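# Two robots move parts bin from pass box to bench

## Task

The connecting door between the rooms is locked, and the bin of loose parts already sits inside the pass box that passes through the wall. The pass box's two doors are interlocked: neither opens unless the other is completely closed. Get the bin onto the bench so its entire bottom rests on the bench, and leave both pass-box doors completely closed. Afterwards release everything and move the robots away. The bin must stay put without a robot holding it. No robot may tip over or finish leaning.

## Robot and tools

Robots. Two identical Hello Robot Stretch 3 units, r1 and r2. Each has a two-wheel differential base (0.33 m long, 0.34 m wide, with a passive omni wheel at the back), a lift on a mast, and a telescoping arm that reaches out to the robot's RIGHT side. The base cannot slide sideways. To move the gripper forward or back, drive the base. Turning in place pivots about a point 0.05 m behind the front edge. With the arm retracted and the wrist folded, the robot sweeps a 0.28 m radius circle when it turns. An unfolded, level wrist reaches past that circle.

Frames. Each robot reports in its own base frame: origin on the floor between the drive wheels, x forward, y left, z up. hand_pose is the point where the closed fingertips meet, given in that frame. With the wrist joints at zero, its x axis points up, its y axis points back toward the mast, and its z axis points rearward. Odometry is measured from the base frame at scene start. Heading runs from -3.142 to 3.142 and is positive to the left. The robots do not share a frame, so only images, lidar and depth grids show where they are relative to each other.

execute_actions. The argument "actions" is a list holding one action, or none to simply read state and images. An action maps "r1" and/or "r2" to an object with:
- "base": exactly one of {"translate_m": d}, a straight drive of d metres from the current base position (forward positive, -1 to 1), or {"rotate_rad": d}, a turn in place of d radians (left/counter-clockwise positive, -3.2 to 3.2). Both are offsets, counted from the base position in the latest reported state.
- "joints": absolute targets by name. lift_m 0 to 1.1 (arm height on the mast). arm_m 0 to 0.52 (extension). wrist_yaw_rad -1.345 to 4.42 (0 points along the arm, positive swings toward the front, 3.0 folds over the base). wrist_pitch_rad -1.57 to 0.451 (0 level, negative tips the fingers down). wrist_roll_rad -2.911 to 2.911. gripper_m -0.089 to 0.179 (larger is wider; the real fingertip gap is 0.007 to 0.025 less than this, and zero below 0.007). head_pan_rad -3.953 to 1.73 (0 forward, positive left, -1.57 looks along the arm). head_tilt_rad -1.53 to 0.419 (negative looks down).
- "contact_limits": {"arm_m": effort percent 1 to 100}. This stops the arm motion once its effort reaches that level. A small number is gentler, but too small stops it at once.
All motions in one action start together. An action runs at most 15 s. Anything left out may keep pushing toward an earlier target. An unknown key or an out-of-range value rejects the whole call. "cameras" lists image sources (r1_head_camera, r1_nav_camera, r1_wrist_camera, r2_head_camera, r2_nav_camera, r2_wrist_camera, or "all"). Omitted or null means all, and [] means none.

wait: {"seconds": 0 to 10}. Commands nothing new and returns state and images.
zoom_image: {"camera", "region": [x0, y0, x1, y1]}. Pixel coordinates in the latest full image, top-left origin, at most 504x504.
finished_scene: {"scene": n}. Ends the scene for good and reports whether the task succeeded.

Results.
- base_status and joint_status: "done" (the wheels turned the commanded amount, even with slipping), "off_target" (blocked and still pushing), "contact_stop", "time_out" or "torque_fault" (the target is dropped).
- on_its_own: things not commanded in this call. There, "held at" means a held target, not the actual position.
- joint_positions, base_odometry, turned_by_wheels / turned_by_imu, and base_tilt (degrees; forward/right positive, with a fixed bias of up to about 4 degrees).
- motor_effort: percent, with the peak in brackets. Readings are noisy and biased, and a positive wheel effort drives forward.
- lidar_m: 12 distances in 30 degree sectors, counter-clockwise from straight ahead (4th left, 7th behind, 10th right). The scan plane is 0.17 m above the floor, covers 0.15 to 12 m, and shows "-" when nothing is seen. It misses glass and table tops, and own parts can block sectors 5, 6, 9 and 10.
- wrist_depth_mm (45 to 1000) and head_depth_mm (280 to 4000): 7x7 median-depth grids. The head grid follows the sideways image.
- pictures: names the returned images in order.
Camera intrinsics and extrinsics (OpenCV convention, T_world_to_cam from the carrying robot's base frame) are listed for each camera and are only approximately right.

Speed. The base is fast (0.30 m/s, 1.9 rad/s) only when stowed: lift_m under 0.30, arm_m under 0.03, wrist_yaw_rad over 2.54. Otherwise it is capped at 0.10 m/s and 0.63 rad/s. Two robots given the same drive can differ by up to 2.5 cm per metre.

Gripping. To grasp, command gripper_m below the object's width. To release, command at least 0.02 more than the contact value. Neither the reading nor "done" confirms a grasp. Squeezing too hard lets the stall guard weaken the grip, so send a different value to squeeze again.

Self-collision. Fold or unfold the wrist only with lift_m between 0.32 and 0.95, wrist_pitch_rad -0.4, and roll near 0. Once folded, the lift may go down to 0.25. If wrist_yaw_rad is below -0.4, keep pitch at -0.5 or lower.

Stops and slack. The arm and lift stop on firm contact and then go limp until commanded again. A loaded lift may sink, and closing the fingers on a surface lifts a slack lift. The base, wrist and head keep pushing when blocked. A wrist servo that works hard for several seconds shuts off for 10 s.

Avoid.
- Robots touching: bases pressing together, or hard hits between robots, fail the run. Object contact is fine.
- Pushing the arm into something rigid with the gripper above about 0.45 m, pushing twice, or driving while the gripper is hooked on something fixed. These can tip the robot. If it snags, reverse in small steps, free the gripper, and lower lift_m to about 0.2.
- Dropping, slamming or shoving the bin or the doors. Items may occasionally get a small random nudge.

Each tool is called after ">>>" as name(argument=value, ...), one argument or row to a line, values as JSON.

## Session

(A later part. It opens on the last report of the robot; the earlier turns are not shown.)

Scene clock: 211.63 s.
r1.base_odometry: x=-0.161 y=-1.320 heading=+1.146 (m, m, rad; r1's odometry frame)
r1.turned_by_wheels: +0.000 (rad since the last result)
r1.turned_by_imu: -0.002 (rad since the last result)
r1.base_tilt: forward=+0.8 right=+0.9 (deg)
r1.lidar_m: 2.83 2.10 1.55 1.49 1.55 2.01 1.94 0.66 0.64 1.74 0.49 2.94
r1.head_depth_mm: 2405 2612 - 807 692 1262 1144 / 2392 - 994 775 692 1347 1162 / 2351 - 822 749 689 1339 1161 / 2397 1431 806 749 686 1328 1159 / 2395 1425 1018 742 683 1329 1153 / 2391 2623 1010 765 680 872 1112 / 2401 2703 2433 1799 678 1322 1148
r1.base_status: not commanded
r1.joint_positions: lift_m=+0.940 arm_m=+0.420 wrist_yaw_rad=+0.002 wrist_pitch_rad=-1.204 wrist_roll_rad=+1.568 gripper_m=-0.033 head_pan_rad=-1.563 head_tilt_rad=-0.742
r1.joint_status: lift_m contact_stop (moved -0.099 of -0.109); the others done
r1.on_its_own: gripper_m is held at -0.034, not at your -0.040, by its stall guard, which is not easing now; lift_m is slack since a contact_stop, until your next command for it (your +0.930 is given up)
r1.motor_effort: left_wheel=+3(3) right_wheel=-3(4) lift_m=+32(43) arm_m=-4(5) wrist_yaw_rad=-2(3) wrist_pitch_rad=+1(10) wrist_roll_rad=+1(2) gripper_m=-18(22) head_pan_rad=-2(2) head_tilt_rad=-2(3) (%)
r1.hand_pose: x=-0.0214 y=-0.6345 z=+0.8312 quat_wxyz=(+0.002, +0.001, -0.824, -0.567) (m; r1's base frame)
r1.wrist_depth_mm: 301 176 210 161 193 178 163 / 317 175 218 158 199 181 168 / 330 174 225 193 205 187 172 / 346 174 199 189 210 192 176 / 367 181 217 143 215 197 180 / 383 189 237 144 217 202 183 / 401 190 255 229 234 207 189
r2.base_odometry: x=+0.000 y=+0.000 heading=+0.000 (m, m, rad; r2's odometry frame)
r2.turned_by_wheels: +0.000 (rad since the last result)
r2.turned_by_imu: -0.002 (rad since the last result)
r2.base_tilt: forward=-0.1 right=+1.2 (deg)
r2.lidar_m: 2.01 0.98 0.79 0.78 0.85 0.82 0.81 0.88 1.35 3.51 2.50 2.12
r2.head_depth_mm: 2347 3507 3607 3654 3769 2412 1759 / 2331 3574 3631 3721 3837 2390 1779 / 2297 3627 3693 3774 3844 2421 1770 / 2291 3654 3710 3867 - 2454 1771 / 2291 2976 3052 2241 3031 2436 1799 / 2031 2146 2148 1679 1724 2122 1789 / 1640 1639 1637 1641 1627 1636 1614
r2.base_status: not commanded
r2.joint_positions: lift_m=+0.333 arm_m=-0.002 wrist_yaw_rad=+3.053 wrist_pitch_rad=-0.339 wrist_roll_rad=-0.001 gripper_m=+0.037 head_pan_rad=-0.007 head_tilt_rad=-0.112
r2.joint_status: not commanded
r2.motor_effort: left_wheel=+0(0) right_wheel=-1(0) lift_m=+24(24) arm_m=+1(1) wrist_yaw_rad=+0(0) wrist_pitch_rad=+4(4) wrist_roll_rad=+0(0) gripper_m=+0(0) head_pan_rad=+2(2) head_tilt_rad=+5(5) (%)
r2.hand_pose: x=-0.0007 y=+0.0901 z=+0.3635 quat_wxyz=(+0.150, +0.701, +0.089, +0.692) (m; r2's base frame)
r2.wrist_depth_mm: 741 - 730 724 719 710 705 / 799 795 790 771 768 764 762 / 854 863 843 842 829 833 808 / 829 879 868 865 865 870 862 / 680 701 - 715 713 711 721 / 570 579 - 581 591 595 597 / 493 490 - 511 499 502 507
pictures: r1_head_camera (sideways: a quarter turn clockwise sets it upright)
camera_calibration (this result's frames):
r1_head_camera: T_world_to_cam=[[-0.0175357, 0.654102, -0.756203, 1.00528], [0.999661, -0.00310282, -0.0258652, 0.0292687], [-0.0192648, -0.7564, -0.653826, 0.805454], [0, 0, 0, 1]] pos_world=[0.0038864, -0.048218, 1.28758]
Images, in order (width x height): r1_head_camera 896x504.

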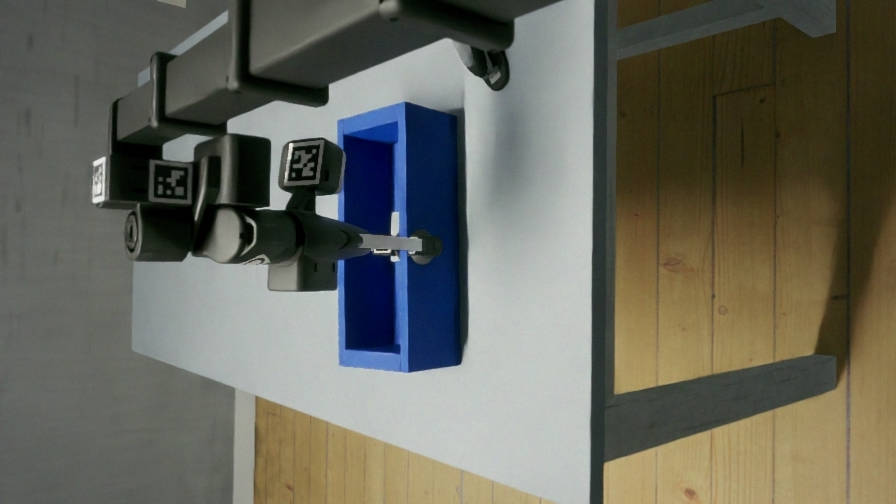

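Landed. Release and lift.

>>> execute_actions(
  actions=[
    {"r1":{"joints":{"gripper_m":0.06}}},
  ],
  cameras=[],
)

>>> execute_actions(
  actions=[
    {"r1":{"joints":{"lift_m":1.06}}},
  ],
  cameras=[],
)

>>> execute_actions(
  actions=[
    {"r1":{"joints":{"arm_m":0.0,"head_pan_rad":-1.2}}},
  ],
  cameras=["r1_head_camera","r1_nav_camera"],
)

Scene clock: 217.27 s.
r1.base_odometry: x=-0.161 y=-1.320 heading=+1.146 (m, m, rad; r1's odometry frame)
r1.turned_by_wheels: +0.000 (rad since the last result)
r1.turned_by_imu: -0.001 (rad since the last result)
r1.base_tilt: forward=+0.8 right=+0.9 (deg)
r1.lidar_m: 2.83 2.10 1.54 1.49 1.55 2.01 1.94 0.66 0.64 1.74 0.49 2.94
r1.head_depth_mm: 2402 2609 - 803 693 1268 1142 / 2406 - 994 775 691 1344 1165 / 2344 - 830 753 688 1341 1159 / 2401 1433 822 747 685 1336 1158 / 2391 1422 1017 744 684 1331 1158 / 2375 2619 1012 766 682 872 1107 / 2400 2676 2433 1785 678 1319 1149
r1.base_status: not commanded
r1.joint_positions: lift_m=+0.940 arm_m=+0.420 wrist_yaw_rad=+0.002 wrist_pitch_rad=-1.198 wrist_roll_rad=+1.568 gripper_m=+0.060 head_pan_rad=-1.563 head_tilt_rad=-0.742
r1.joint_status: all done
r1.on_its_own: lift_m is slack since a contact_stop, until your next command for it (your +0.930 is given up)
r1.motor_effort: left_wheel=+1(3) right_wheel=+1(3) lift_m=+33(33) arm_m=-4(4) wrist_yaw_rad=-2(1) wrist_pitch_rad=+0(7) wrist_roll_rad=+2(2) gripper_m=+0(78) head_pan_rad=-3(4) head_tilt_rad=-2(3) (%)
r1.hand_pose: x=-0.0214 y=-0.6358 z=+0.8316 quat_wxyz=(+0.002, +0.001, -0.826, -0.564) (m; r1's base frame)
r1.wrist_depth_mm: 302 184 219 154 194 177 163 / 320 182 230 154 200 181 167 / 334 191 234 153 205 186 171 / 348 199 220 171 210 191 175 / 361 199 231 171 212 197 180 / 389 208 - 171 - 201 184 / 406 357 258 193 230 203 189
r2.base_odometry: x=+0.000 y=+0.000 heading=+0.000 (m, m, rad; r2's odometry frame)
r2.turned_by_wheels: +0.000 (rad since the last result)
r2.turned_by_imu: -0.001 (rad since the last result)
r2.base_tilt: forward=-0.1 right=+1.0 (deg)
r2.lidar_m: 2.01 0.98 0.79 0.78 0.85 0.82 0.81 0.88 1.34 3.51 2.49 2.13
r2.head_depth_mm: 2337 3505 3562 3686 3670 2408 1757 / 2323 3528 3597 3763 3742 2450 1766 / 2317 3628 3716 3783 3891 2418 1779 / 2302 3678 3755 3862 - 2429 1766 / 2301 3019 3057 2224 3060 2413 1774 / 2040 2142 2134 1672 1720 2116 1788 / 1644 1628 1626 1642 1637 1630 1608
r2.base_status: not commanded
r2.joint_positions: lift_m=+0.333 arm_m=-0.002 wrist_yaw_rad=+3.053 wrist_pitch_rad=-0.339 wrist_roll_rad=-0.001 gripper_m=+0.037 head_pan_rad=-0.007 head_tilt_rad=-0.112
r2.joint_status: not commanded
r2.motor_effort: left_wheel=+0(0) right_wheel=-1(1) lift_m=+24(24) arm_m=+1(1) wrist_yaw_rad=+0(0) wrist_pitch_rad=+4(5) wrist_roll_rad=+0(1) gripper_m=+0(0) head_pan_rad=+3(3) head_tilt_rad=+4(4) (%)
r2.hand_pose: x=-0.0007 y=+0.0901 z=+0.3635 quat_wxyz=(+0.150, +0.701, +0.089, +0.692) (m; r2's base frame)
r2.wrist_depth_mm: 729 - 720 723 713 694 701 / 801 805 787 785 773 761 765 / 851 870 856 837 833 828 813 / 827 866 879 883 858 855 872 / 694 696 - 709 713 717 719 / 580 573 - 587 592 598 600 / 488 494 - 517 503 510 504
pictures: none
No camera images: the call's "cameras" was empty. Leave "cameras" out to get every camera's image.

Scene clock: 219.20 s.
r1.base_odometry: x=-0.161 y=-1.320 heading=+1.146 (m, m, rad; r1's odometry frame)
r1.turned_by_wheels: +0.000 (rad since the last result)
r1.turned_by_imu: +0.000 (rad since the last result)
r1.base_tilt: forward=+0.8 right=+0.9 (deg)
r1.lidar_m: 2.83 2.10 1.54 1.49 1.55 2.01 1.94 0.66 0.64 1.74 0.49 2.94
r1.head_depth_mm: 2471 1660 1040 802 693 1266 1140 / 2427 1416 1035 776 692 1343 1163 / - 1297 1027 753 689 1338 1161 / 2353 - 1019 749 686 1339 1155 / 2391 1423 1016 743 683 1333 1157 / 2390 2624 1012 766 680 875 1110 / 2377 2692 2424 1785 677 1320 1150
r1.base_status: not commanded
r1.joint_positions: lift_m=+1.060 arm_m=+0.420 wrist_yaw_rad=+0.002 wrist_pitch_rad=-1.199 wrist_roll_rad=+1.568 gripper_m=+0.060 head_pan_rad=-1.563 head_tilt_rad=-0.742
r1.joint_status: all done
r1.motor_effort: left_wheel=+1(1) right_wheel=+1(1) lift_m=+46(49) arm_m=-3(4) wrist_yaw_rad=-3(2) wrist_pitch_rad=+0(1) wrist_roll_rad=+1(2) gripper_m=+0(0) head_pan_rad=-2(3) head_tilt_rad=-3(2) (%)
r1.hand_pose: x=-0.0214 y=-0.6356 z=+0.9506 quat_wxyz=(+0.002, +0.001, -0.825, -0.565) (m; r1's base frame)
r1.wrist_depth_mm: 478 427 319 259 301 279 256 / 503 438 387 330 309 286 262 / 520 458 399 342 313 290 270 / 556 475 419 324 319 299 277 / 574 490 441 355 326 307 287 / 620 524 - 359 - 315 294 / - - 465 306 353 320 309
r2.base_odometry: x=+0.000 y=+0.000 heading=+0.000 (m, m, rad; r2's odometry frame)
r2.turned_by_wheels: +0.000 (rad since the last result)
r2.turned_by_imu: -0.001 (rad since the last result)
r2.base_tilt: forward=-0.2 right=+1.1 (deg)
r2.lidar_m: 2.01 0.98 0.79 0.78 0.85 0.82 0.81 0.88 1.35 3.51 2.49 2.12
r2.head_depth_mm: 2326 3528 3612 3671 3668 2402 1763 / 2321 3567 3642 3774 3734 2420 1766 / 2310 3580 3729 3819 3851 2430 1791 / 2291 3620 3749 3794 - 2434 1768 / 2278 3010 3039 2256 3052 2450 1784 / 2036 2138 2140 1673 1728 2124 1800 / 1637 1629 1632 1626 1631 1638 1611
r2.base_status: not commanded
r2.joint_positions: lift_m=+0.333 arm_m=-0.002 wrist_yaw_rad=+3.053 wrist_pitch_rad=-0.339 wrist_roll_rad=-0.001 gripper_m=+0.037 head_pan_rad=-0.007 head_tilt_rad=-0.112
r2.joint_status: not commanded
r2.motor_effort: left_wheel=+0(0) right_wheel=-1(1) lift_m=+24(24) arm_m=+1(1) wrist_yaw_rad=+0(0) wrist_pitch_rad=+4(4) wrist_roll_rad=+1(1) gripper_m=+0(1) head_pan_rad=+2(2) head_tilt_rad=+5(4) (%)
r2.hand_pose: x=-0.0007 y=+0.0901 z=+0.3635 quat_wxyz=(+0.150, +0.701, +0.089, +0.692) (m; r2's base frame)
r2.wrist_depth_mm: 739 - 720 721 720 707 700 / 802 810 773 774 769 766 759 / 847 865 848 854 830 822 816 / 824 864 887 865 873 860 856 / 689 694 - 698 708 715 717 / 578 577 - 584 591 591 595 / 495 497 - 510 498 503 509
pictures: none
No camera images: the call's "cameras" was empty. Leave "cameras" out to get every camera's image.

Scene clock: 223.47 s.
r1.base_odometry: x=-0.161 y=-1.320 heading=+1.146 (m, m, rad; r1's odometry frame)
r1.turned_by_wheels: +0.000 (rad since the last result)
r1.turned_by_imu: +0.000 (rad since the last result)
r1.base_tilt: forward=+0.9 right=+0.9 (deg)
r1.lidar_m: 2.83 2.11 1.54 1.49 1.55 2.02 1.94 0.66 0.63 1.74 0.49 2.93
r1.head_depth_mm: 2292 1466 1040 732 676 - - / 2374 1468 1034 737 690 - 1211 / 2444 2767 1032 768 688 1342 1161 / 2537 2868 2474 797 705 999 1135 / 2628 2916 2451 1929 1493 1330 1154 / 2724 3024 2439 1918 1571 1327 1151 / 2832 3088 2446 1898 1570 1326 1148
r1.base_status: not commanded
r1.joint_positions: lift_m=+1.060 arm_m=+0.003 wrist_yaw_rad=+0.002 wrist_pitch_rad=-1.200 wrist_roll_rad=+1.568 gripper_m=+0.060 head_pan_rad=-1.207 head_tilt_rad=-0.742
r1.joint_status: all done
joint sent to its limit — the command would take r1.arm_m past its lower limit, so that joint was sent only as far as its limit.
r1.motor_effort: left_wheel=+1(1) right_wheel=+1(1) lift_m=+46(45) arm_m=-4(3) wrist_yaw_rad=-1(1) wrist_pitch_rad=+0(0) wrist_roll_rad=+1(2) gripper_m=+0(0) head_pan_rad=+1(20) head_tilt_rad=-2(3) (%)
r1.hand_pose: x=-0.0214 y=-0.2180 z=+0.9506 quat_wxyz=(+0.002, +0.001, -0.825, -0.565) (m; r1's base frame)
r1.wrist_depth_mm: 482 414 - - - 961 856 / 426 441 - - - - 844 / 432 460 506 - - - 889 / 446 477 501 - - - 928 / 459 490 455 - - - 937 / 589 515 - - - - 956 / - - - - - - 999
r2.base_odometry: x=+0.000 y=+0.000 heading=+0.000 (m, m, rad; r2's odometry frame)
r2.turned_by_wheels: +0.000 (rad since the last result)
r2.turned_by_imu: -0.001 (rad since the last result)
r2.base_tilt: forward=+0.0 right=+1.0 (deg)
r2.lidar_m: 2.00 0.98 0.78 0.78 0.85 0.82 0.81 0.88 1.35 3.51 2.49 2.12
r2.head_depth_mm: 2321 3528 3575 3663 3713 2408 1764 / 2317 3588 3593 3689 3798 2442 1772 / 2296 3633 3647 3715 3837 2414 1774 / 2311 3677 3747 3809 - 2436 1791 / 2290 2981 3031 2221 3012 2447 1782 / 2035 2140 2131 1677 1720 2119 1790 / 1643 1625 1638 1639 1632 1633 1614
r2.base_status: not commanded
r2.joint_positions: lift_m=+0.333 arm_m=-0.002 wrist_yaw_rad=+3.053 wrist_pitch_rad=-0.339 wrist_roll_rad=-0.001 gripper_m=+0.037 head_pan_rad=-0.007 head_tilt_rad=-0.112
r2.joint_status: not commanded
r2.motor_effort: left_wheel=+0(0) right_wheel=-1(1) lift_m=+24(24) arm_m=+1(1) wrist_yaw_rad=+0(0) wrist_pitch_rad=+4(4) wrist_roll_rad=+0(1) gripper_m=+0(0) head_pan_rad=+2(2) head_tilt_rad=+5(5) (%)
r2.hand_pose: x=-0.0007 y=+0.0901 z=+0.3635 quat_wxyz=(+0.150, +0.701, +0.089, +0.692) (m; r2's base frame)
r2.wrist_depth_mm: 732 - 720 720 717 713 706 / 799 794 777 775 773 757 763 / 836 863 855 841 831 823 815 / 827 875 891 863 874 858 859 / 692 690 - 708 705 710 714 / 567 579 - 584 596 589 593 / 493 489 - 520 501 504 504
pictures: r1_head_camera (sideways: a quarter turn clockwise sets it upright), r1_nav_camera (sideways: a quarter turn counterclockwise sets it upright)
camera_calibration (this result's frames):
r1_head_camera: T_world_to_cam=[[-0.244529, 0.606929, -0.756203, 1.00666], [0.937994, 0.345687, -0.0258652, 0.0296449], [0.245711, -0.715638, -0.653826, 0.803837], [0, 0, 0, 1]] pos_world=[0.0208396, -0.0459633, 1.28758]
r1_nav_camera: T_world_to_cam=[[0.273224, -0.648133, 0.710825, -0.893878], [-0.917484, -0.397649, -0.00991881, 0.0658217], [0.289088, -0.649461, -0.703299, 0.867657], [0, 0, 0, 1]] pos_world=[0.0537907, 0.0103311, 1.24627]
Images, in order (width x height): r1_head_camera 896x504, r1_nav_camera 672x504.

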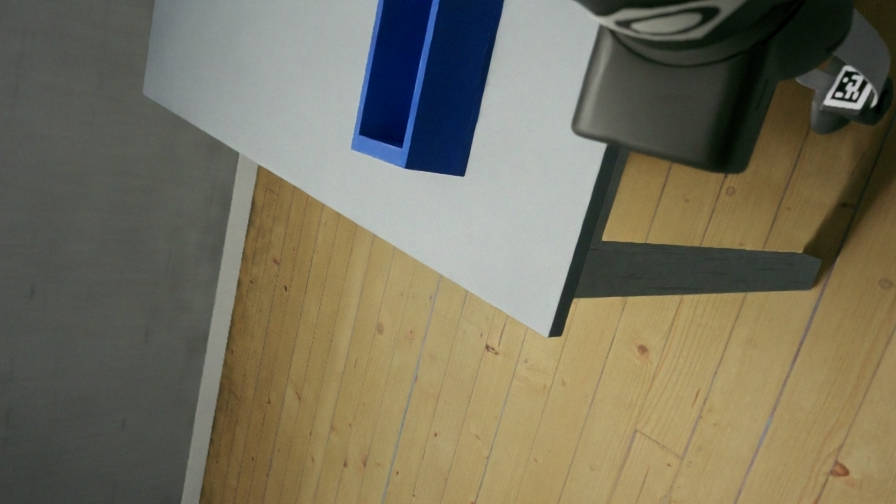

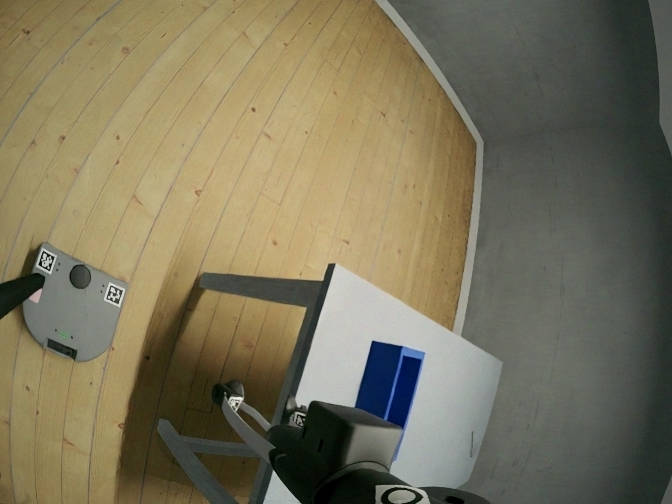

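>>> execute_actions(
  actions=[
    {"r1":{"base":{"translate_m":0.95},"joints":{"gripper_m":0.0,"wrist_roll_rad":0}}},
  ],
  cameras=[],
)

>>> execute_actions(
  actions=[
    {"r1":{"base":{"rotate_rad":1.52},"joints":{"lift_m":0.72,"head_pan_rad":0.5,"head_tilt_rad":-0.4}}},
  ],
  cameras=["r1_head_camera","r1_nav_camera"],
)

Scene clock: 249.33 s.
r1.base_odometry: x=+0.231 y=-0.454 heading=+1.146 (m, m, rad; r1's odometry frame)
r1.turned_by_wheels: +0.000 (rad since the last result)
r1.turned_by_imu: +0.000 (rad since the last result)
r1.base_tilt: forward=+0.8 right=+0.9 (deg)
r1.lidar_m: 1.88 1.96 1.54 1.48 1.55 2.13 2.89 0.88 1.98 2.84 2.67 1.95
r1.head_depth_mm: 2303 2557 2516 2086 1557 - - / 2395 2654 2494 1942 1589 1405 1163 / 2442 2752 2490 1936 1584 1342 1164 / 2527 2815 2468 1929 1577 1337 1156 / 2609 2940 2467 1931 1573 1329 1158 / 2730 3044 2445 1903 1561 1326 1152 / 2615 2776 2427 1913 1565 1321 1150
r1.base_status: done
r1.joint_positions: lift_m=+1.060 arm_m=+0.003 wrist_yaw_rad=+0.001 wrist_pitch_rad=-1.201 wrist_roll_rad=+0.005 gripper_m=+0.000 head_pan_rad=-1.207 head_tilt_rad=-0.742
r1.joint_status: all done
r1.motor_effort: left_wheel=-1(5) right_wheel=+2(6) lift_m=+45(46) arm_m=-3(4) wrist_yaw_rad=-1(0) wrist_pitch_rad=+0(0) wrist_roll_rad=-3(5) gripper_m=-2(82) head_pan_rad=+2(2) head_tilt_rad=-2(3) (%)
r1.hand_pose: x=-0.0215 y=-0.2181 z=+0.9506 quat_wxyz=(+0.582, +0.399, -0.584, -0.401) (m; r1's base frame)
r1.wrist_depth_mm: - - - - - - - / - - - - - - - / - - - - - - - / - - - - - - - / - - - - - - - / - - - - - - - / - - - - - - -
r2.base_odometry: x=+0.000 y=+0.000 heading=+0.000 (m, m, rad; r2's odometry frame)
r2.turned_by_wheels: +0.000 (rad since the last result)
r2.turned_by_imu: -0.007 (rad since the last result)
r2.base_tilt: forward=-0.2 right=+1.0 (deg)
r2.lidar_m: 2.00 0.98 0.79 0.78 0.85 0.82 0.81 0.88 1.35 3.51 2.49 2.12
r2.head_depth_mm: 2331 3495 3629 3658 3717 2419 1782 / 2301 3525 3608 3769 3768 2420 1765 / 2318 3626 3750 3780 3804 2431 1774 / 2313 3658 3730 3853 - 2439 1770 / 2288 3023 3020 2228 3044 2452 1786 / 2049 2139 2133 1665 1711 2106 1781 / 1636 1628 1633 1641 1629 1632 1615
r2.base_status: not commanded
r2.joint_positions: lift_m=+0.333 arm_m=-0.002 wrist_yaw_rad=+3.053 wrist_pitch_rad=-0.339 wrist_roll_rad=-0.001 gripper_m=+0.037 head_pan_rad=-0.007 head_tilt_rad=-0.112
r2.joint_status: not commanded
r2.motor_effort: left_wheel=+0(0) right_wheel=+0(1) lift_m=+24(24) arm_m=+1(1) wrist_yaw_rad=+0(0) wrist_pitch_rad=+4(4) wrist_roll_rad=+1(1) gripper_m=+0(0) head_pan_rad=+2(2) head_tilt_rad=+5(5) (%)
r2.hand_pose: x=-0.0007 y=+0.0901 z=+0.3635 quat_wxyz=(+0.150, +0.701, +0.089, +0.692) (m; r2's base frame)
r2.wrist_depth_mm: 740 - 726 714 718 706 705 / 790 797 780 764 762 766 755 / 848 868 840 843 838 831 815 / 825 888 889 868 878 868 855 / 684 689 - 707 712 721 718 / 575 580 - 583 594 591 596 / 489 492 - 512 498 500 504
pictures: none
No camera images: the call's "cameras" was empty. Leave "cameras" out to get every camera's image.

Scene clock: 253.27 s.
r1.base_odometry: x=+0.231 y=-0.454 heading=+2.666 (m, m, rad; r1's odometry frame)
r1.turned_by_wheels: +1.520 (rad since the last result)
r1.turned_by_imu: +1.537 (rad since the last result)
r1.base_tilt: forward=+0.8 right=+0.9 (deg)
r1.lidar_m: 1.49 1.53 2.01 2.89 0.89 1.89 2.84 2.81 1.98 1.88 1.92 1.57
r1.head_depth_mm: 1196 1268 1343 1442 1540 1629 1403 / 1245 1321 1410 1509 1617 1687 1402 / 1300 1380 1469 1576 1713 1744 1402 / 1358 1403 1421 1574 1804 1732 1401 / 1414 975 867 915 990 1738 1398 / 1473 1550 1749 1783 2010 1731 1393 / 1545 1591 1604 1964 2107 1735 1385
r1.base_status: done
r1.joint_positions: lift_m=+0.720 arm_m=+0.003 wrist_yaw_rad=+0.001 wrist_pitch_rad=-1.201 wrist_roll_rad=+0.005 gripper_m=+0.000 head_pan_rad=+0.493 head_tilt_rad=-0.408
r1.joint_status: all done
r1.motor_effort: left_wheel=-1(6) right_wheel=+3(5) lift_m=+20(39) arm_m=-4(4) wrist_yaw_rad=-2(1) wrist_pitch_rad=+0(0) wrist_roll_rad=-3(3) gripper_m=-3(3) head_pan_rad=+2(28) head_tilt_rad=+4(19) (%)
r1.hand_pose: x=-0.0215 y=-0.2180 z=+0.6116 quat_wxyz=(+0.582, +0.399, -0.584, -0.401) (m; r1's base frame)
r1.wrist_depth_mm: 923 886 885 880 873 876 880 / 868 869 878 865 855 836 861 / 835 847 839 853 843 834 802 / 829 832 821 818 817 802 794 / 811 821 805 810 795 794 766 / 797 781 766 - - 753 753 / 763 750 752 - - 743 726
r2.base_odometry: x=+0.000 y=+0.000 heading=+0.000 (m, m, rad; r2's odometry frame)
r2.turned_by_wheels: +0.000 (rad since the last result)
r2.turned_by_imu: -0.001 (rad since the last result)
r2.base_tilt: forward=-0.1 right=+1.1 (deg)
r2.lidar_m: 2.01 0.98 0.79 0.78 0.85 0.82 0.81 0.88 1.35 3.51 2.48 2.12
r2.head_depth_mm: 2327 3476 3592 3598 3735 2429 1768 / 2316 3503 3622 3694 3732 2407 1774 / 2307 3600 3779 3775 3879 2430 1767 / 2304 3679 3780 3862 - 2448 1788 / 2281 2975 2997 2244 3058 2455 1780 / 2043 2150 2147 1677 1718 2114 1788 / 1647 1640 1636 1625 1631 1630 1603
r2.base_status: not commanded
r2.joint_positions: lift_m=+0.333 arm_m=-0.002 wrist_yaw_rad=+3.053 wrist_pitch_rad=-0.339 wrist_roll_rad=-0.001 gripper_m=+0.037 head_pan_rad=-0.007 head_tilt_rad=-0.112
r2.joint_status: not commanded
r2.motor_effort: left_wheel=+0(0) right_wheel=-1(1) lift_m=+24(24) arm_m=+1(0) wrist_yaw_rad=+0(0) wrist_pitch_rad=+4(4) wrist_roll_rad=+0(0) gripper_m=-1(0) head_pan_rad=+2(2) head_tilt_rad=+5(5) (%)
r2.hand_pose: x=-0.0007 y=+0.0901 z=+0.3635 quat_wxyz=(+0.150, +0.701, +0.089, +0.692) (m; r2's base frame)
r2.wrist_depth_mm: 750 - 738 719 710 710 696 / 801 799 791 785 765 765 760 / 845 874 845 825 826 821 820 / 830 856 878 874 859 858 857 / 688 699 - 716 712 717 723 / 579 574 - 582 585 590 595 / 487 493 - 512 501 504 499
pictures: r1_head_camera (sideways: a quarter turn clockwise sets it upright), r1_nav_camera (sideways: a quarter turn counterclockwise sets it upright)
camera_calibration (this result's frames):
r1_head_camera: T_world_to_cam=[[-0.32063, -0.186429, -0.928677, 1.23204], [-0.456571, 0.889441, -0.0209192, 0.0317229], [0.829903, 0.4173, -0.3703, 0.431379], [0, 0, 0, 1]] pos_world=[0.0515096, 0.0214578, 1.30457]
r1_nav_camera: T_world_to_cam=[[0.36852, 0.225946, 0.901744, -1.14337], [0.51307, -0.85833, 0.00538899, 0.0371673], [0.775211, 0.460672, -0.432237, 0.512048], [0, 0, 0, 1]] pos_world=[0.00533855, 0.0543546, 1.25215]
Images, in order (width x height): r1_head_camera 896x504, r1_nav_camera 672x504.

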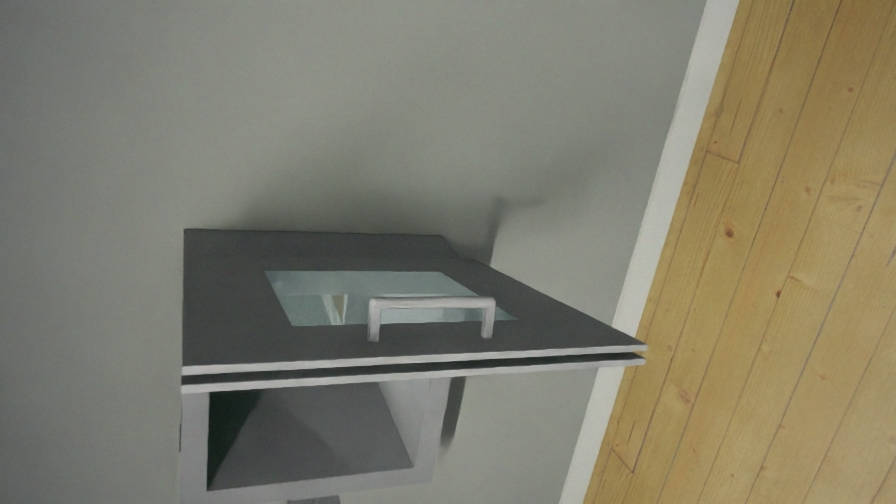

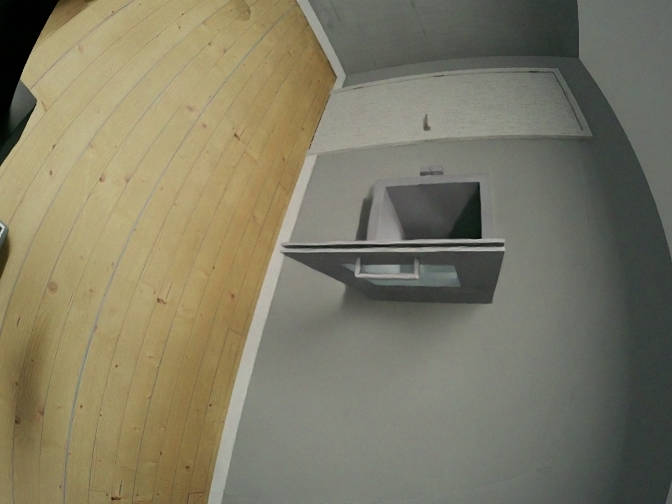

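>>> execute_actions(
  actions=[
    {"r1":{"base":{"translate_m":0.48}}},
  ],
  cameras=[],
)

>>> execute_actions(
  actions=[
    {"r1":{"base":{"rotate_rad":1.55},"joints":{"head_pan_rad":-0.9,"head_tilt_rad":-0.6,"wrist_pitch_rad":0,"arm_m":0.1,"lift_m":0.7}}},
  ],
  cameras=[],
)

>>> execute_actions(
  actions=[
    {"r1":{"base":{"translate_m":0.65}}},
  ],
  cameras=["r1_head_camera","r1_nav_camera"],
)

Scene clock: 265.60 s.
r1.base_odometry: x=-0.196 y=-0.234 heading=+2.666 (m, m, rad; r1's odometry frame)
r1.turned_by_wheels: +0.000 (rad since the last result)
r1.turned_by_imu: +0.000 (rad since the last result)
r1.base_tilt: forward=+0.8 right=+0.9 (deg)
r1.lidar_m: 1.01 1.03 1.37 2.91 1.70 1.22 2.53 2.79 1.96 1.86 1.51 1.06
r1.head_depth_mm: 803 848 902 965 1029 1114 1203 / 834 886 943 1009 1083 1175 1277 / 868 921 986 1060 1142 1243 1329 / 904 964 1034 1114 1206 1323 1373 / 945 1012 1085 1168 1283 1404 1393 / 988 1007 989 1048 1164 1499 1395 / 1036 805 800 1193 888 1563 1385
r1.base_status: done
r1.joint_positions: lift_m=+0.720 arm_m=+0.003 wrist_yaw_rad=+0.001 wrist_pitch_rad=-1.201 wrist_roll_rad=+0.005 gripper_m=+0.000 head_pan_rad=+0.493 head_tilt_rad=-0.408
r1.joint_status: not commanded
r1.motor_effort: left_wheel=-1(3) right_wheel=+3(6) lift_m=+20(20) arm_m=-4(4) wrist_yaw_rad=-2(1) wrist_pitch_rad=+0(0) wrist_roll_rad=-3(3) gripper_m=-3(2) head_pan_rad=+1(1) head_tilt_rad=+3(2) (%)
r1.hand_pose: x=-0.0215 y=-0.2180 z=+0.6116 quat_wxyz=(+0.582, +0.399, -0.584, -0.401) (m; r1's base frame)
r1.wrist_depth_mm: 904 885 896 886 892 868 871 / 874 854 872 851 838 840 844 / 858 853 836 840 837 818 820 / 818 827 824 823 786 794 808 / 802 809 796 796 780 772 778 / 783 780 778 - - 754 765 / 776 772 765 - - 739 738
r2.base_odometry: x=+0.000 y=+0.000 heading=+0.000 (m, m, rad; r2's odometry frame)
r2.turned_by_wheels: +0.000 (rad since the last result)
r2.turned_by_imu: -0.003 (rad since the last result)
r2.base_tilt: forward=-0.1 right=+1.0 (deg)
r2.lidar_m: 2.01 0.98 0.78 0.78 0.85 0.82 0.81 0.88 1.34 3.51 2.50 2.12
r2.head_depth_mm: 2332 3481 3569 3688 3678 2432 1762 / 2335 3568 3619 3722 3741 2413 1767 / 2310 3624 3700 3795 3867 2424 1771 / 2293 3657 3716 3800 - 2432 1777 / 2263 2993 3027 2240 2996 2452 1783 / 2046 2154 2131 1673 1715 2116 1792 / 1639 1640 1635 1636 1630 1640 1599
r2.base_status: not commanded
r2.joint_positions: lift_m=+0.333 arm_m=-0.002 wrist_yaw_rad=+3.053 wrist_pitch_rad=-0.339 wrist_roll_rad=-0.001 gripper_m=+0.037 head_pan_rad=-0.007 head_tilt_rad=-0.112
r2.joint_status: not commanded
r2.motor_effort: left_wheel=+0(0) right_wheel=+0(0) lift_m=+24(24) arm_m=+1(1) wrist_yaw_rad=+0(0) wrist_pitch_rad=+4(5) wrist_roll_rad=+1(1) gripper_m=+0(0) head_pan_rad=+2(2) head_tilt_rad=+5(5) (%)
r2.hand_pose: x=-0.0007 y=+0.0901 z=+0.3635 quat_wxyz=(+0.150, +0.701, +0.089, +0.692) (m; r2's base frame)
r2.wrist_depth_mm: 729 - 723 725 716 708 708 / 792 797 792 780 781 764 759 / 838 862 843 842 834 821 835 / 841 872 895 864 858 859 867 / 690 697 - 708 709 719 726 / 582 580 - 590 588 593 602 / 490 495 - 514 506 504 507
pictures: none
No camera images: the call's "cameras" was empty. Leave "cameras" out to get every camera's image.

Scene clock: 269.00 s.
r1.base_odometry: x=-0.196 y=-0.234 heading=-2.068 (m, m, rad; r1's odometry frame)
r1.turned_by_wheels: +1.550 (rad since the last result)
r1.turned_by_imu: +1.568 (rad since the last result)
r1.base_tilt: forward=+0.8 right=+0.9 (deg)
r1.lidar_m: 2.92 1.70 1.22 2.49 2.86 1.97 1.86 1.55 1.07 1.01 1.03 1.34
r1.head_depth_mm: 831 900 978 1073 1186 1325 1246 / 876 951 1043 1148 1280 1404 1241 / 928 1013 1117 1236 1397 1468 1237 / 934 1018 1132 1339 1533 1468 1235 / 756 810 904 985 1638 1464 1237 / 625 1467 1431 1193 860 1467 1234 / 533 582 1372 1762 697 1382 1227
r1.base_status: done
r1.joint_positions: lift_m=+0.700 arm_m=+0.100 wrist_yaw_rad=+0.001 wrist_pitch_rad=-0.023 wrist_roll_rad=+0.005 gripper_m=+0.000 head_pan_rad=-0.893 head_tilt_rad=-0.593
r1.joint_status: all done
r1.motor_effort: left_wheel=-1(6) right_wheel=+3(7) lift_m=+20(20) arm_m=+3(3) wrist_yaw_rad=-2(1) wrist_pitch_rad=+7(8) wrist_roll_rad=-3(3) gripper_m=-3(3) head_pan_rad=-3(30) head_tilt_rad=-2(15) (%)
r1.hand_pose: x=-0.0213 y=-0.5003 z=+0.8093 quat_wxyz=(+0.706, +0.008, -0.709, -0.008) (m; r1's base frame)
r1.wrist_depth_mm: 599 617 608 627 647 646 660 / 613 636 642 650 664 670 688 / 637 651 654 673 689 697 724 / 649 681 698 693 710 729 733 / 688 695 715 719 735 739 767 / 717 731 730 - 775 781 803 / 720 754 771 786 814 825 844
r2.base_odometry: x=+0.000 y=+0.000 heading=+0.000 (m, m, rad; r2's odometry frame)
r2.turned_by_wheels: +0.000 (rad since the last result)
r2.turned_by_imu: -0.001 (rad since the last result)
r2.base_tilt: forward=-0.2 right=+0.9 (deg)
r2.lidar_m: 2.01 0.98 0.78 0.78 0.85 0.82 0.81 0.88 1.34 3.51 2.50 2.12
r2.head_depth_mm: 2341 3564 3606 3694 3691 2416 1762 / 2306 3537 3654 3683 3765 2424 1768 / 2289 3632 3686 3728 3838 2428 1766 / 2291 3646 3775 3911 - 2463 1771 / 2293 3004 3034 2239 3027 2470 1790 / 2048 2142 2133 1657 1718 2131 1789 / 1639 1630 1630 1637 1644 1627 1611
r2.base_status: not commanded
r2.joint_positions: lift_m=+0.333 arm_m=-0.002 wrist_yaw_rad=+3.053 wrist_pitch_rad=-0.339 wrist_roll_rad=-0.001 gripper_m=+0.037 head_pan_rad=-0.007 head_tilt_rad=-0.112
r2.joint_status: not commanded
r2.motor_effort: left_wheel=+0(0) right_wheel=-1(1) lift_m=+24(24) arm_m=+1(0) wrist_yaw_rad=+0(1) wrist_pitch_rad=+4(5) wrist_roll_rad=+1(0) gripper_m=+0(0) head_pan_rad=+2(2) head_tilt_rad=+5(5) (%)
r2.hand_pose: x=-0.0007 y=+0.0901 z=+0.3635 quat_wxyz=(+0.150, +0.701, +0.089, +0.692) (m; r2's base frame)
r2.wrist_depth_mm: 734 - 719 721 707 709 698 / 794 805 791 768 760 758 757 / 843 850 842 836 829 820 828 / 825 869 867 882 862 842 864 / 697 690 - 713 721 715 720 / 575 573 - 581 585 590 599 / 486 497 - 516 497 505 507
pictures: none
No camera images: the call's "cameras" was empty. Leave "cameras" out to get every camera's image.

Scene clock: 277.57 s.
r1.base_odometry: x=-0.506 y=-0.806 heading=-2.068 (m, m, rad; r1's odometry frame)
r1.turned_by_wheels: +0.000 (rad since the last result)
r1.turned_by_imu: -0.001 (rad since the last result)
r1.base_tilt: forward=+0.9 right=+0.9 (deg)
r1.lidar_m: 2.27 2.31 1.25 1.00 3.44 2.66 2.50 1.47 1.02 0.96 0.98 1.27
r1.head_depth_mm: - - - - - - 462 / - - - - - - 307 / 864 - - - - - - / 766 862 963 1035 1453 1475 1252 / 991 1060 971 1401 1610 1466 1234 / 1071 1196 1344 1535 1698 1458 1234 / 1137 1266 1441 1683 1793 1464 1226
r1.base_status: done
r1.joint_positions: lift_m=+0.700 arm_m=+0.100 wrist_yaw_rad=-0.001 wrist_pitch_rad=-0.022 wrist_roll_rad=+0.004 gripper_m=+0.000 head_pan_rad=-0.893 head_tilt_rad=-0.594
r1.joint_status: not commanded
r1.motor_effort: left_wheel=+0(6) right_wheel=+2(17) lift_m=+20(20) arm_m=+3(3) wrist_yaw_rad=+1(12) wrist_pitch_rad=+6(7) wrist_roll_rad=-2(3) gripper_m=-2(3) head_pan_rad=-2(3) head_tilt_rad=-1(3) (%)
r1.hand_pose: x=-0.0218 y=-0.5004 z=+0.8095 quat_wxyz=(+0.706, +0.007, -0.708, -0.008) (m; r1's base frame)
r1.wrist_depth_mm: 796 - 252 576 584 596 614 / 790 - 384 597 617 632 633 / 808 955 974 617 632 637 659 / 664 625 250 647 654 662 680 / 414 129 175 668 690 704 715 / 100 103 159 - 714 736 758 / - 103 193 748 751 757 785
r2.base_odometry: x=+0.000 y=+0.000 heading=+0.000 (m, m, rad; r2's odometry frame)
r2.turned_by_wheels: +0.000 (rad since the last result)
r2.turned_by_imu: -0.002 (rad since the last result)
r2.base_tilt: forward=-0.1 right=+1.0 (deg)
r2.lidar_m: 2.00 0.98 0.79 0.78 0.85 0.82 0.81 0.88 1.35 3.51 2.49 2.11
r2.head_depth_mm: 2323 3500 3599 3636 3705 2409 1759 / 2314 3487 3619 3702 3759 2415 1777 / 2300 3602 3733 3804 3810 2454 1761 / 2295 3656 3730 3796 - 2454 1775 / 2288 2935 3068 2240 3019 2472 1780 / 2060 2135 2117 1677 1726 2094 1778 / 1637 1628 1633 1640 1629 1649 1597
r2.base_status: not commanded
r2.joint_positions: lift_m=+0.333 arm_m=-0.002 wrist_yaw_rad=+3.053 wrist_pitch_rad=-0.339 wrist_roll_rad=-0.001 gripper_m=+0.037 head_pan_rad=-0.007 head_tilt_rad=-0.112
r2.joint_status: not commanded
r2.motor_effort: left_wheel=+0(0) right_wheel=+0(1) lift_m=+24(24) arm_m=+1(1) wrist_yaw_rad=+0(0) wrist_pitch_rad=+4(4) wrist_roll_rad=+0(1) gripper_m=+0(0) head_pan_rad=+2(2) head_tilt_rad=+5(5) (%)
r2.hand_pose: x=-0.0007 y=+0.0901 z=+0.3635 quat_wxyz=(+0.150, +0.701, +0.089, +0.692) (m; r2's base frame)
r2.wrist_depth_mm: 728 - 718 718 711 706 706 / 798 818 777 779 779 766 755 / 855 862 852 836 838 827 805 / 828 871 890 864 868 860 874 / 692 690 - 706 711 714 734 / 567 583 - 583 595 590 596 / 495 496 - 513 499 506 501
pictures: r1_head_camera (sideways: a quarter turn clockwise sets it upright), r1_nav_camera (sideways: a quarter turn counterclockwise sets it upright)
camera_calibration (this result's frames):
r1_head_camera: T_world_to_cam=[[-0.345594, 0.409498, -0.84432, 1.12215], [0.787839, 0.615413, -0.0239983, 0.0281352], [0.509778, -0.673482, -0.535302, 0.648036], [0, 0, 0, 1]] pos_world=[0.0352882, -0.0403927, 1.29502]
r1_nav_camera: T_world_to_cam=[[0.389462, -0.444628, 0.806613, -1.01944], [-0.749372, -0.662141, -0.0031673, 0.0560078], [0.5355, -0.60322, -0.591071, 0.720171], [0, 0, 0, 1]] pos_world=[0.053352, 0.0182348, 1.24814]
Images, in order (width x height): r1_head_camera 896x504, r1_nav_camera 672x504.

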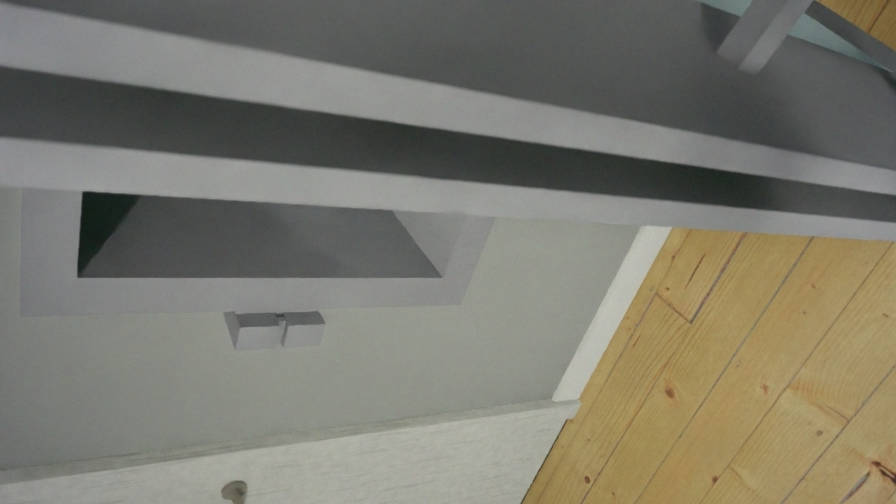

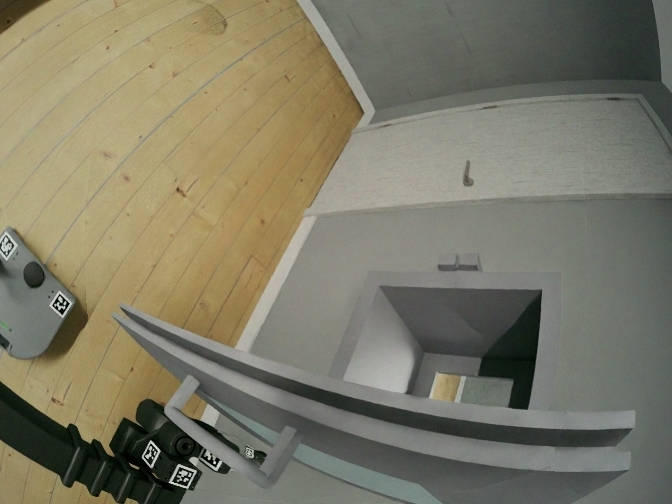

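>>> execute_actions(
  actions=[
    {"r1":{"base":{"translate_m":0.3}}},
  ],
  cameras=["r1_head_camera","r1_nav_camera"],
)

Scene clock: 285.13 s.
r1.base_odometry: x=-0.649 y=-1.069 heading=-2.068 (m, m, rad; r1's odometry frame)
r1.turned_by_wheels: +0.000 (rad since the last result)
r1.turned_by_imu: +0.000 (rad since the last result)
r1.base_tilt: forward=+0.8 right=+0.9 (deg)
r1.lidar_m: 1.96 2.01 1.12 1.03 3.47 2.97 2.80 1.44 1.00 0.94 0.96 1.20
r1.head_depth_mm: 431 465 512 582 665 1238 1247 / 442 478 523 575 664 1346 1246 / 863 940 1019 1119 720 1411 1242 / 918 1008 1120 1248 1422 1475 1237 / 974 1074 1186 1341 1539 1468 1232 / 1023 1140 1286 1475 1681 1458 1229 / 1101 1238 1403 1634 1768 1460 1230
r1.base_status: done
r1.joint_positions: lift_m=+0.700 arm_m=+0.100 wrist_yaw_rad=-0.002 wrist_pitch_rad=-0.022 wrist_roll_rad=+0.004 gripper_m=+0.000 head_pan_rad=-0.893 head_tilt_rad=-0.594
r1.joint_status: not commanded
r1.motor_effort: left_wheel=+0(9) right_wheel=+2(17) lift_m=+21(21) arm_m=+3(3) wrist_yaw_rad=+2(43) wrist_pitch_rad=+6(7) wrist_roll_rad=-2(2) gripper_m=-2(6) head_pan_rad=-3(3) head_tilt_rad=-2(3) (%)
r1.hand_pose: x=-0.0219 y=-0.5004 z=+0.8095 quat_wxyz=(+0.706, +0.007, -0.708, -0.009) (m; r1's base frame)
r1.wrist_depth_mm: 390 590 - - 618 317 591 / 390 589 - - 646 330 611 / 386 577 940 961 642 345 623 / 219 236 256 284 314 359 662 / 216 234 261 283 328 376 690 / 225 243 263 - 683 704 713 / 229 250 692 706 716 752 750
r2.base_odometry: x=+0.000 y=+0.000 heading=+0.000 (m, m, rad; r2's odometry frame)
r2.turned_by_wheels: +0.000 (rad since the last result)
r2.turned_by_imu: -0.002 (rad since the last result)
r2.base_tilt: forward=-0.1 right=+1.1 (deg)
r2.lidar_m: 2.00 0.98 0.79 0.78 0.85 0.82 0.81 0.88 1.35 3.50 2.48 2.12
r2.head_depth_mm: 2351 3525 3606 3667 3714 2405 1770 / 2317 3581 3635 3725 3809 2416 1770 / 2279 3627 3732 3783 3793 2414 1771 / 2301 3706 3737 3857 - 2438 1781 / 2276 2994 3014 2228 3028 2454 1787 / 2039 2141 2159 1687 1722 2110 1790 / 1635 1639 1635 1629 1625 1638 1607
r2.base_status: not commanded
r2.joint_positions: lift_m=+0.333 arm_m=-0.002 wrist_yaw_rad=+3.053 wrist_pitch_rad=-0.339 wrist_roll_rad=-0.001 gripper_m=+0.037 head_pan_rad=-0.007 head_tilt_rad=-0.112
r2.joint_status: not commanded
r2.motor_effort: left_wheel=+0(0) right_wheel=-1(1) lift_m=+24(24) arm_m=+1(0) wrist_yaw_rad=+0(0) wrist_pitch_rad=+4(5) wrist_roll_rad=+0(1) gripper_m=+0(0) head_pan_rad=+2(2) head_tilt_rad=+5(5) (%)
r2.hand_pose: x=-0.0007 y=+0.0901 z=+0.3635 quat_wxyz=(+0.150, +0.701, +0.089, +0.692) (m; r2's base frame)
r2.wrist_depth_mm: 735 - 720 720 721 701 699 / 795 804 779 783 773 752 759 / 849 870 850 847 846 824 821 / 819 865 877 870 869 865 861 / 689 692 - 716 713 707 729 / 570 575 - 580 587 587 591 / 495 493 - 514 501 508 507
pictures: r1_head_camera (sideways: a quarter turn clockwise sets it upright), r1_nav_camera (sideways: a quarter turn counterclockwise sets it upright)
camera_calibration (this result's frames):
r1_head_camera: T_world_to_cam=[[-0.345594, 0.409498, -0.84432, 1.12215], [0.787839, 0.615413, -0.0239983, 0.0281352], [0.509778, -0.673482, -0.535302, 0.648036], [0, 0, 0, 1]] pos_world=[0.0352882, -0.0403927, 1.29502]
r1_nav_camera: T_world_to_cam=[[0.389462, -0.444628, 0.806613, -1.01944], [-0.749372, -0.662141, -0.0031673, 0.0560078], [0.5355, -0.60322, -0.591071, 0.72017], [0, 0, 0, 1]] pos_world=[0.053352, 0.0182348, 1.24814]
Images, in order (width x height): r1_head_camera 896x504, r1_nav_camera 672x504.

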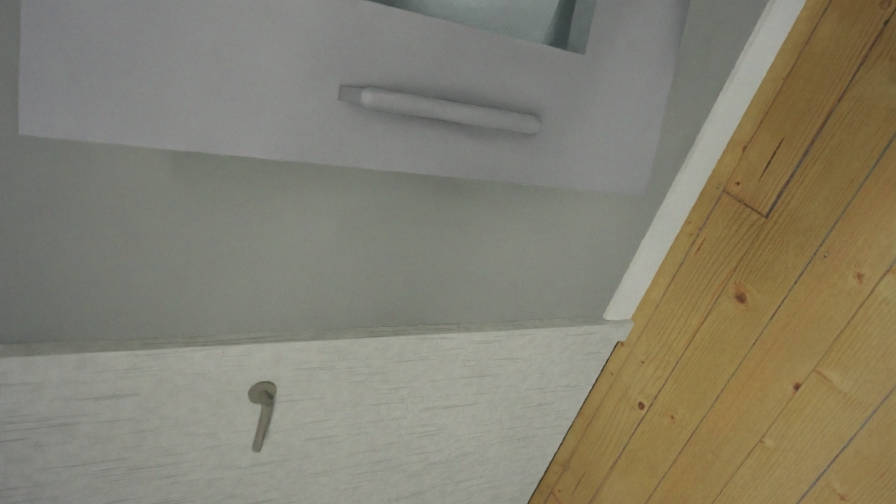

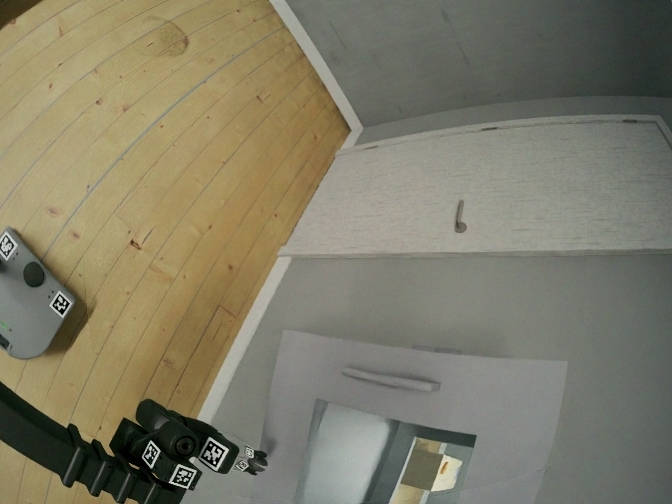

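>>> execute_actions(
  actions=[
    {"r1":{"base":{"translate_m":0.3},"joints":{"arm_m":0.05,"head_pan_rad":-1.57}}},
  ],
  cameras=[],
)

>>> execute_actions(
  actions=[
    {"r1":{"joints":{"arm_m":0.35},"contact_limits":{"arm_m":25}}},
  ],
  cameras=["r1_head_camera","r1_nav_camera"],
)

Scene clock: 294.67 s.
r1.base_odometry: x=-0.792 y=-1.333 heading=-2.068 (m, m, rad; r1's odometry frame)
r1.turned_by_wheels: +0.000 (rad since the last result)
r1.turned_by_imu: +0.000 (rad since the last result)
r1.base_tilt: forward=+0.8 right=+0.9 (deg)
r1.lidar_m: 1.67 1.70 2.21 1.05 2.53 3.30 3.10 1.41 0.97 0.92 0.94 1.19
r1.head_depth_mm: 437 482 1266 1016 748 1404 1247 / 418 459 521 894 709 1382 1267 / 401 438 489 543 643 1366 1272 / 420 447 498 563 645 1368 - / 738 802 687 999 1157 1343 1235 / 735 807 893 1006 1145 1332 1232 / 728 800 886 993 1130 1309 1226
r1.base_status: done
r1.joint_positions: lift_m=+0.700 arm_m=+0.050 wrist_yaw_rad=-0.001 wrist_pitch_rad=-0.022 wrist_roll_rad=+0.004 gripper_m=+0.000 head_pan_rad=-1.563 head_tilt_rad=-0.594
r1.joint_status: all done
r1.motor_effort: left_wheel=+0(5) right_wheel=+2(5) lift_m=+21(20) arm_m=-4(5) wrist_yaw_rad=+3(1) wrist_pitch_rad=+6(6) wrist_roll_rad=-2(2) gripper_m=-3(2) head_pan_rad=-3(25) head_tilt_rad=-2(1) (%)
r1.hand_pose: x=-0.0218 y=-0.4509 z=+0.8095 quat_wxyz=(+0.706, +0.007, -0.708, -0.008) (m; r1's base frame)
r1.wrist_depth_mm: 555 565 379 195 199 741 565 / 579 596 599 200 218 739 586 / 597 615 623 207 226 810 562 / 626 640 638 215 233 268 315 / 631 650 669 226 244 281 332 / 660 673 681 - 260 298 756 / 674 719 718 249 738 771 796
r2.base_odometry: x=+0.000 y=+0.000 heading=+0.000 (m, m, rad; r2's odometry frame)
r2.turned_by_wheels: +0.000 (rad since the last result)
r2.turned_by_imu: -0.002 (rad since the last result)
r2.base_tilt: forward=-0.1 right=+1.0 (deg)
r2.lidar_m: 2.01 0.98 0.79 0.78 0.85 0.82 0.81 0.88 1.35 3.49 2.50 2.12
r2.head_depth_mm: 2343 3471 3581 3648 3757 2399 1769 / 2328 3556 3624 3696 3805 2429 1779 / 2295 3618 3697 3758 3837 2430 1762 / 2293 3650 3754 3845 - 2439 1784 / 2293 3013 3017 2207 3054 2461 1785 / 2043 2143 2145 1686 1715 2130 1797 / 1635 1650 1632 1640 1633 1636 1603
r2.base_status: not commanded
r2.joint_positions: lift_m=+0.333 arm_m=-0.002 wrist_yaw_rad=+3.053 wrist_pitch_rad=-0.339 wrist_roll_rad=-0.001 gripper_m=+0.037 head_pan_rad=-0.007 head_tilt_rad=-0.112
r2.joint_status: not commanded
r2.motor_effort: left_wheel=+0(0) right_wheel=-1(2) lift_m=+24(24) arm_m=+1(1) wrist_yaw_rad=+1(0) wrist_pitch_rad=+4(4) wrist_roll_rad=+1(1) gripper_m=+0(0) head_pan_rad=+2(2) head_tilt_rad=+5(5) (%)
r2.hand_pose: x=-0.0007 y=+0.0901 z=+0.3635 quat_wxyz=(+0.150, +0.701, +0.089, +0.692) (m; r2's base frame)
r2.wrist_depth_mm: 740 - 726 718 716 713 700 / 788 803 793 787 775 760 759 / 856 858 856 845 839 827 820 / 839 871 885 883 862 865 871 / 691 692 - 715 718 717 722 / 570 582 - 588 591 591 590 / 492 493 - 515 501 505 513
pictures: none
No camera images: the call's "cameras" was empty. Leave "cameras" out to get every camera's image.

Scene clock: 298.17 s.
r1.base_odometry: x=-0.792 y=-1.333 heading=-2.068 (m, m, rad; r1's odometry frame)
r1.turned_by_wheels: +0.000 (rad since the last result)
r1.turned_by_imu: -0.003 (rad since the last result)
r1.base_tilt: forward=+0.9 right=+0.9 (deg)
r1.lidar_m: 1.67 1.71 2.21 1.05 2.51 3.30 3.10 1.41 0.97 0.92 0.93 1.19
r1.head_depth_mm: 562 612 1262 1015 1229 1404 1259 / 557 606 1318 1007 860 - - / 552 600 688 793 831 - 1239 / 548 596 651 741 828 1361 1240 / 722 812 680 1000 1162 1352 1236 / 735 806 896 1007 1143 1333 1231 / 728 798 885 992 1131 1317 1231
r1.base_status: not commanded
r1.joint_positions: lift_m=+0.700 arm_m=+0.262 wrist_yaw_rad=+0.008 wrist_pitch_rad=-0.015 wrist_roll_rad=+0.004 gripper_m=+0.000 head_pan_rad=-1.563 head_tilt_rad=-0.595
r1.joint_status: arm_m contact_stop (moved +0.212 of +0.300)
r1.on_its_own: arm_m is slack since a contact_stop, until your next command for it (your +0.350 is given up)
r1.motor_effort: left_wheel=+1(20) right_wheel=+0(3) lift_m=+21(21) arm_m=+0(24) wrist_yaw_rad=-7(14) wrist_pitch_rad=+4(18) wrist_roll_rad=-2(2) gripper_m=-3(4) head_pan_rad=-3(2) head_tilt_rad=-1(2) (%)
r1.contact_limits: arm_m 25 (drawing in: default 25, maximum 41; extending or still: default 33, maximum 55)
r1.hand_pose: x=-0.0195 y=-0.6629 z=+0.8112 quat_wxyz=(+0.706, +0.008, -0.708, -0.003) (m; r1's base frame)
r1.wrist_depth_mm: 375 372 156 158 161 732 556 / 380 385 162 163 166 745 562 / 398 401 167 168 172 781 576 / 414 415 173 175 178 200 193 / 424 428 179 179 185 188 191 / 443 445 447 - 191 195 200 / 451 466 195 196 199 204 208
r2.base_odometry: x=+0.000 y=+0.000 heading=+0.000 (m, m, rad; r2's odometry frame)
r2.turned_by_wheels: +0.000 (rad since the last result)
r2.turned_by_imu: -0.001 (rad since the last result)
r2.base_tilt: forward=-0.1 right=+1.2 (deg)
r2.lidar_m: 2.00 0.98 0.78 0.78 0.85 0.82 0.81 0.88 1.35 3.51 2.49 2.12
r2.head_depth_mm: 2316 3497 3594 3678 3678 2407 1760 / 2320 3543 3638 3725 3788 2417 1759 / 2323 3607 3686 3815 3779 2446 1770 / 2316 3620 3808 3898 - 2433 1770 / 2289 3014 3035 2217 2999 2430 1793 / 2032 2145 2149 1672 1714 2129 1795 / 1639 1638 1637 1638 1641 1642 1610
r2.base_status: not commanded
r2.joint_positions: lift_m=+0.333 arm_m=-0.002 wrist_yaw_rad=+3.053 wrist_pitch_rad=-0.339 wrist_roll_rad=-0.001 gripper_m=+0.037 head_pan_rad=-0.007 head_tilt_rad=-0.112
r2.joint_status: not commanded
r2.motor_effort: left_wheel=+0(0) right_wheel=-1(1) lift_m=+24(24) arm_m=+0(1) wrist_yaw_rad=+0(0) wrist_pitch_rad=+4(4) wrist_roll_rad=+0(0) gripper_m=+0(0) head_pan_rad=+3(2) head_tilt_rad=+5(5) (%)
r2.hand_pose: x=-0.0007 y=+0.0901 z=+0.3635 quat_wxyz=(+0.150, +0.701, +0.089, +0.692) (m; r2's base frame)
r2.wrist_depth_mm: 723 - 730 718 714 705 708 / 794 798 773 772 773 774 757 / 856 854 858 850 828 831 819 / 835 882 880 857 857 864 866 / 695 702 - 710 707 723 720 / 570 578 - 587 588 595 591 / 488 494 - 517 500 507 509
pictures: r1_head_camera (sideways: a quarter turn clockwise sets it upright), r1_nav_camera (sideways: a quarter turn counterclockwise sets it upright)
camera_calibration (this result's frames):
r1_head_camera: T_world_to_cam=[[-0.0164733, 0.536585, -0.843686, 1.11932], [0.999687, -0.00706935, -0.0240154, 0.0268651], [-0.0188506, -0.843817, -0.5363, 0.652559], [0, 0, 0, 1]] pos_world=[0.00388329, -0.0497774, 1.29496]
r1_nav_camera: T_world_to_cam=[[0.0290293, -0.59132, 0.805914, -1.01633], [-0.998567, -0.0534131, -0.00322177, 0.0575988], [0.0449515, -0.804666, -0.592023, 0.724402], [0, 0, 0, 1]] pos_world=[0.0544567, -0.0149978, 1.24812]
Images, in order (width x height): r1_head_camera 896x504, r1_nav_camera 672x504.

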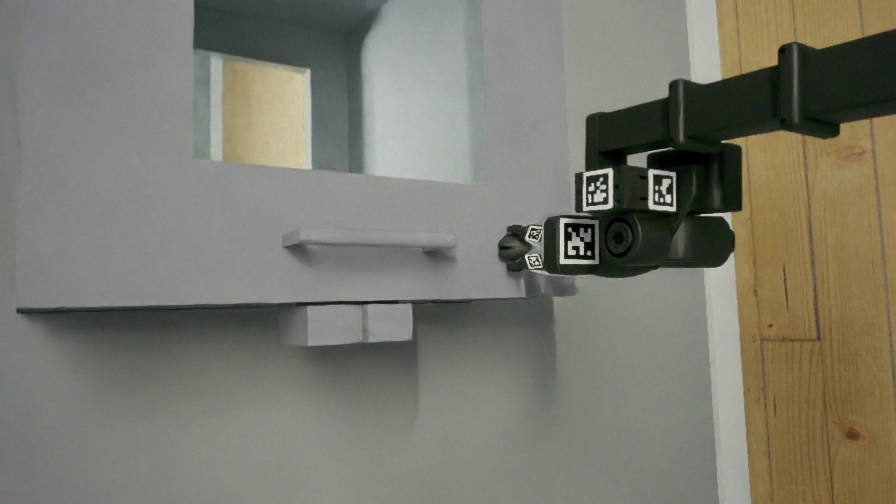

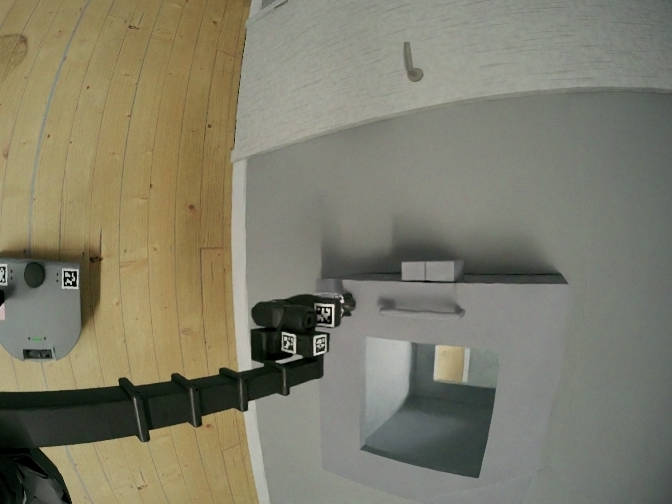

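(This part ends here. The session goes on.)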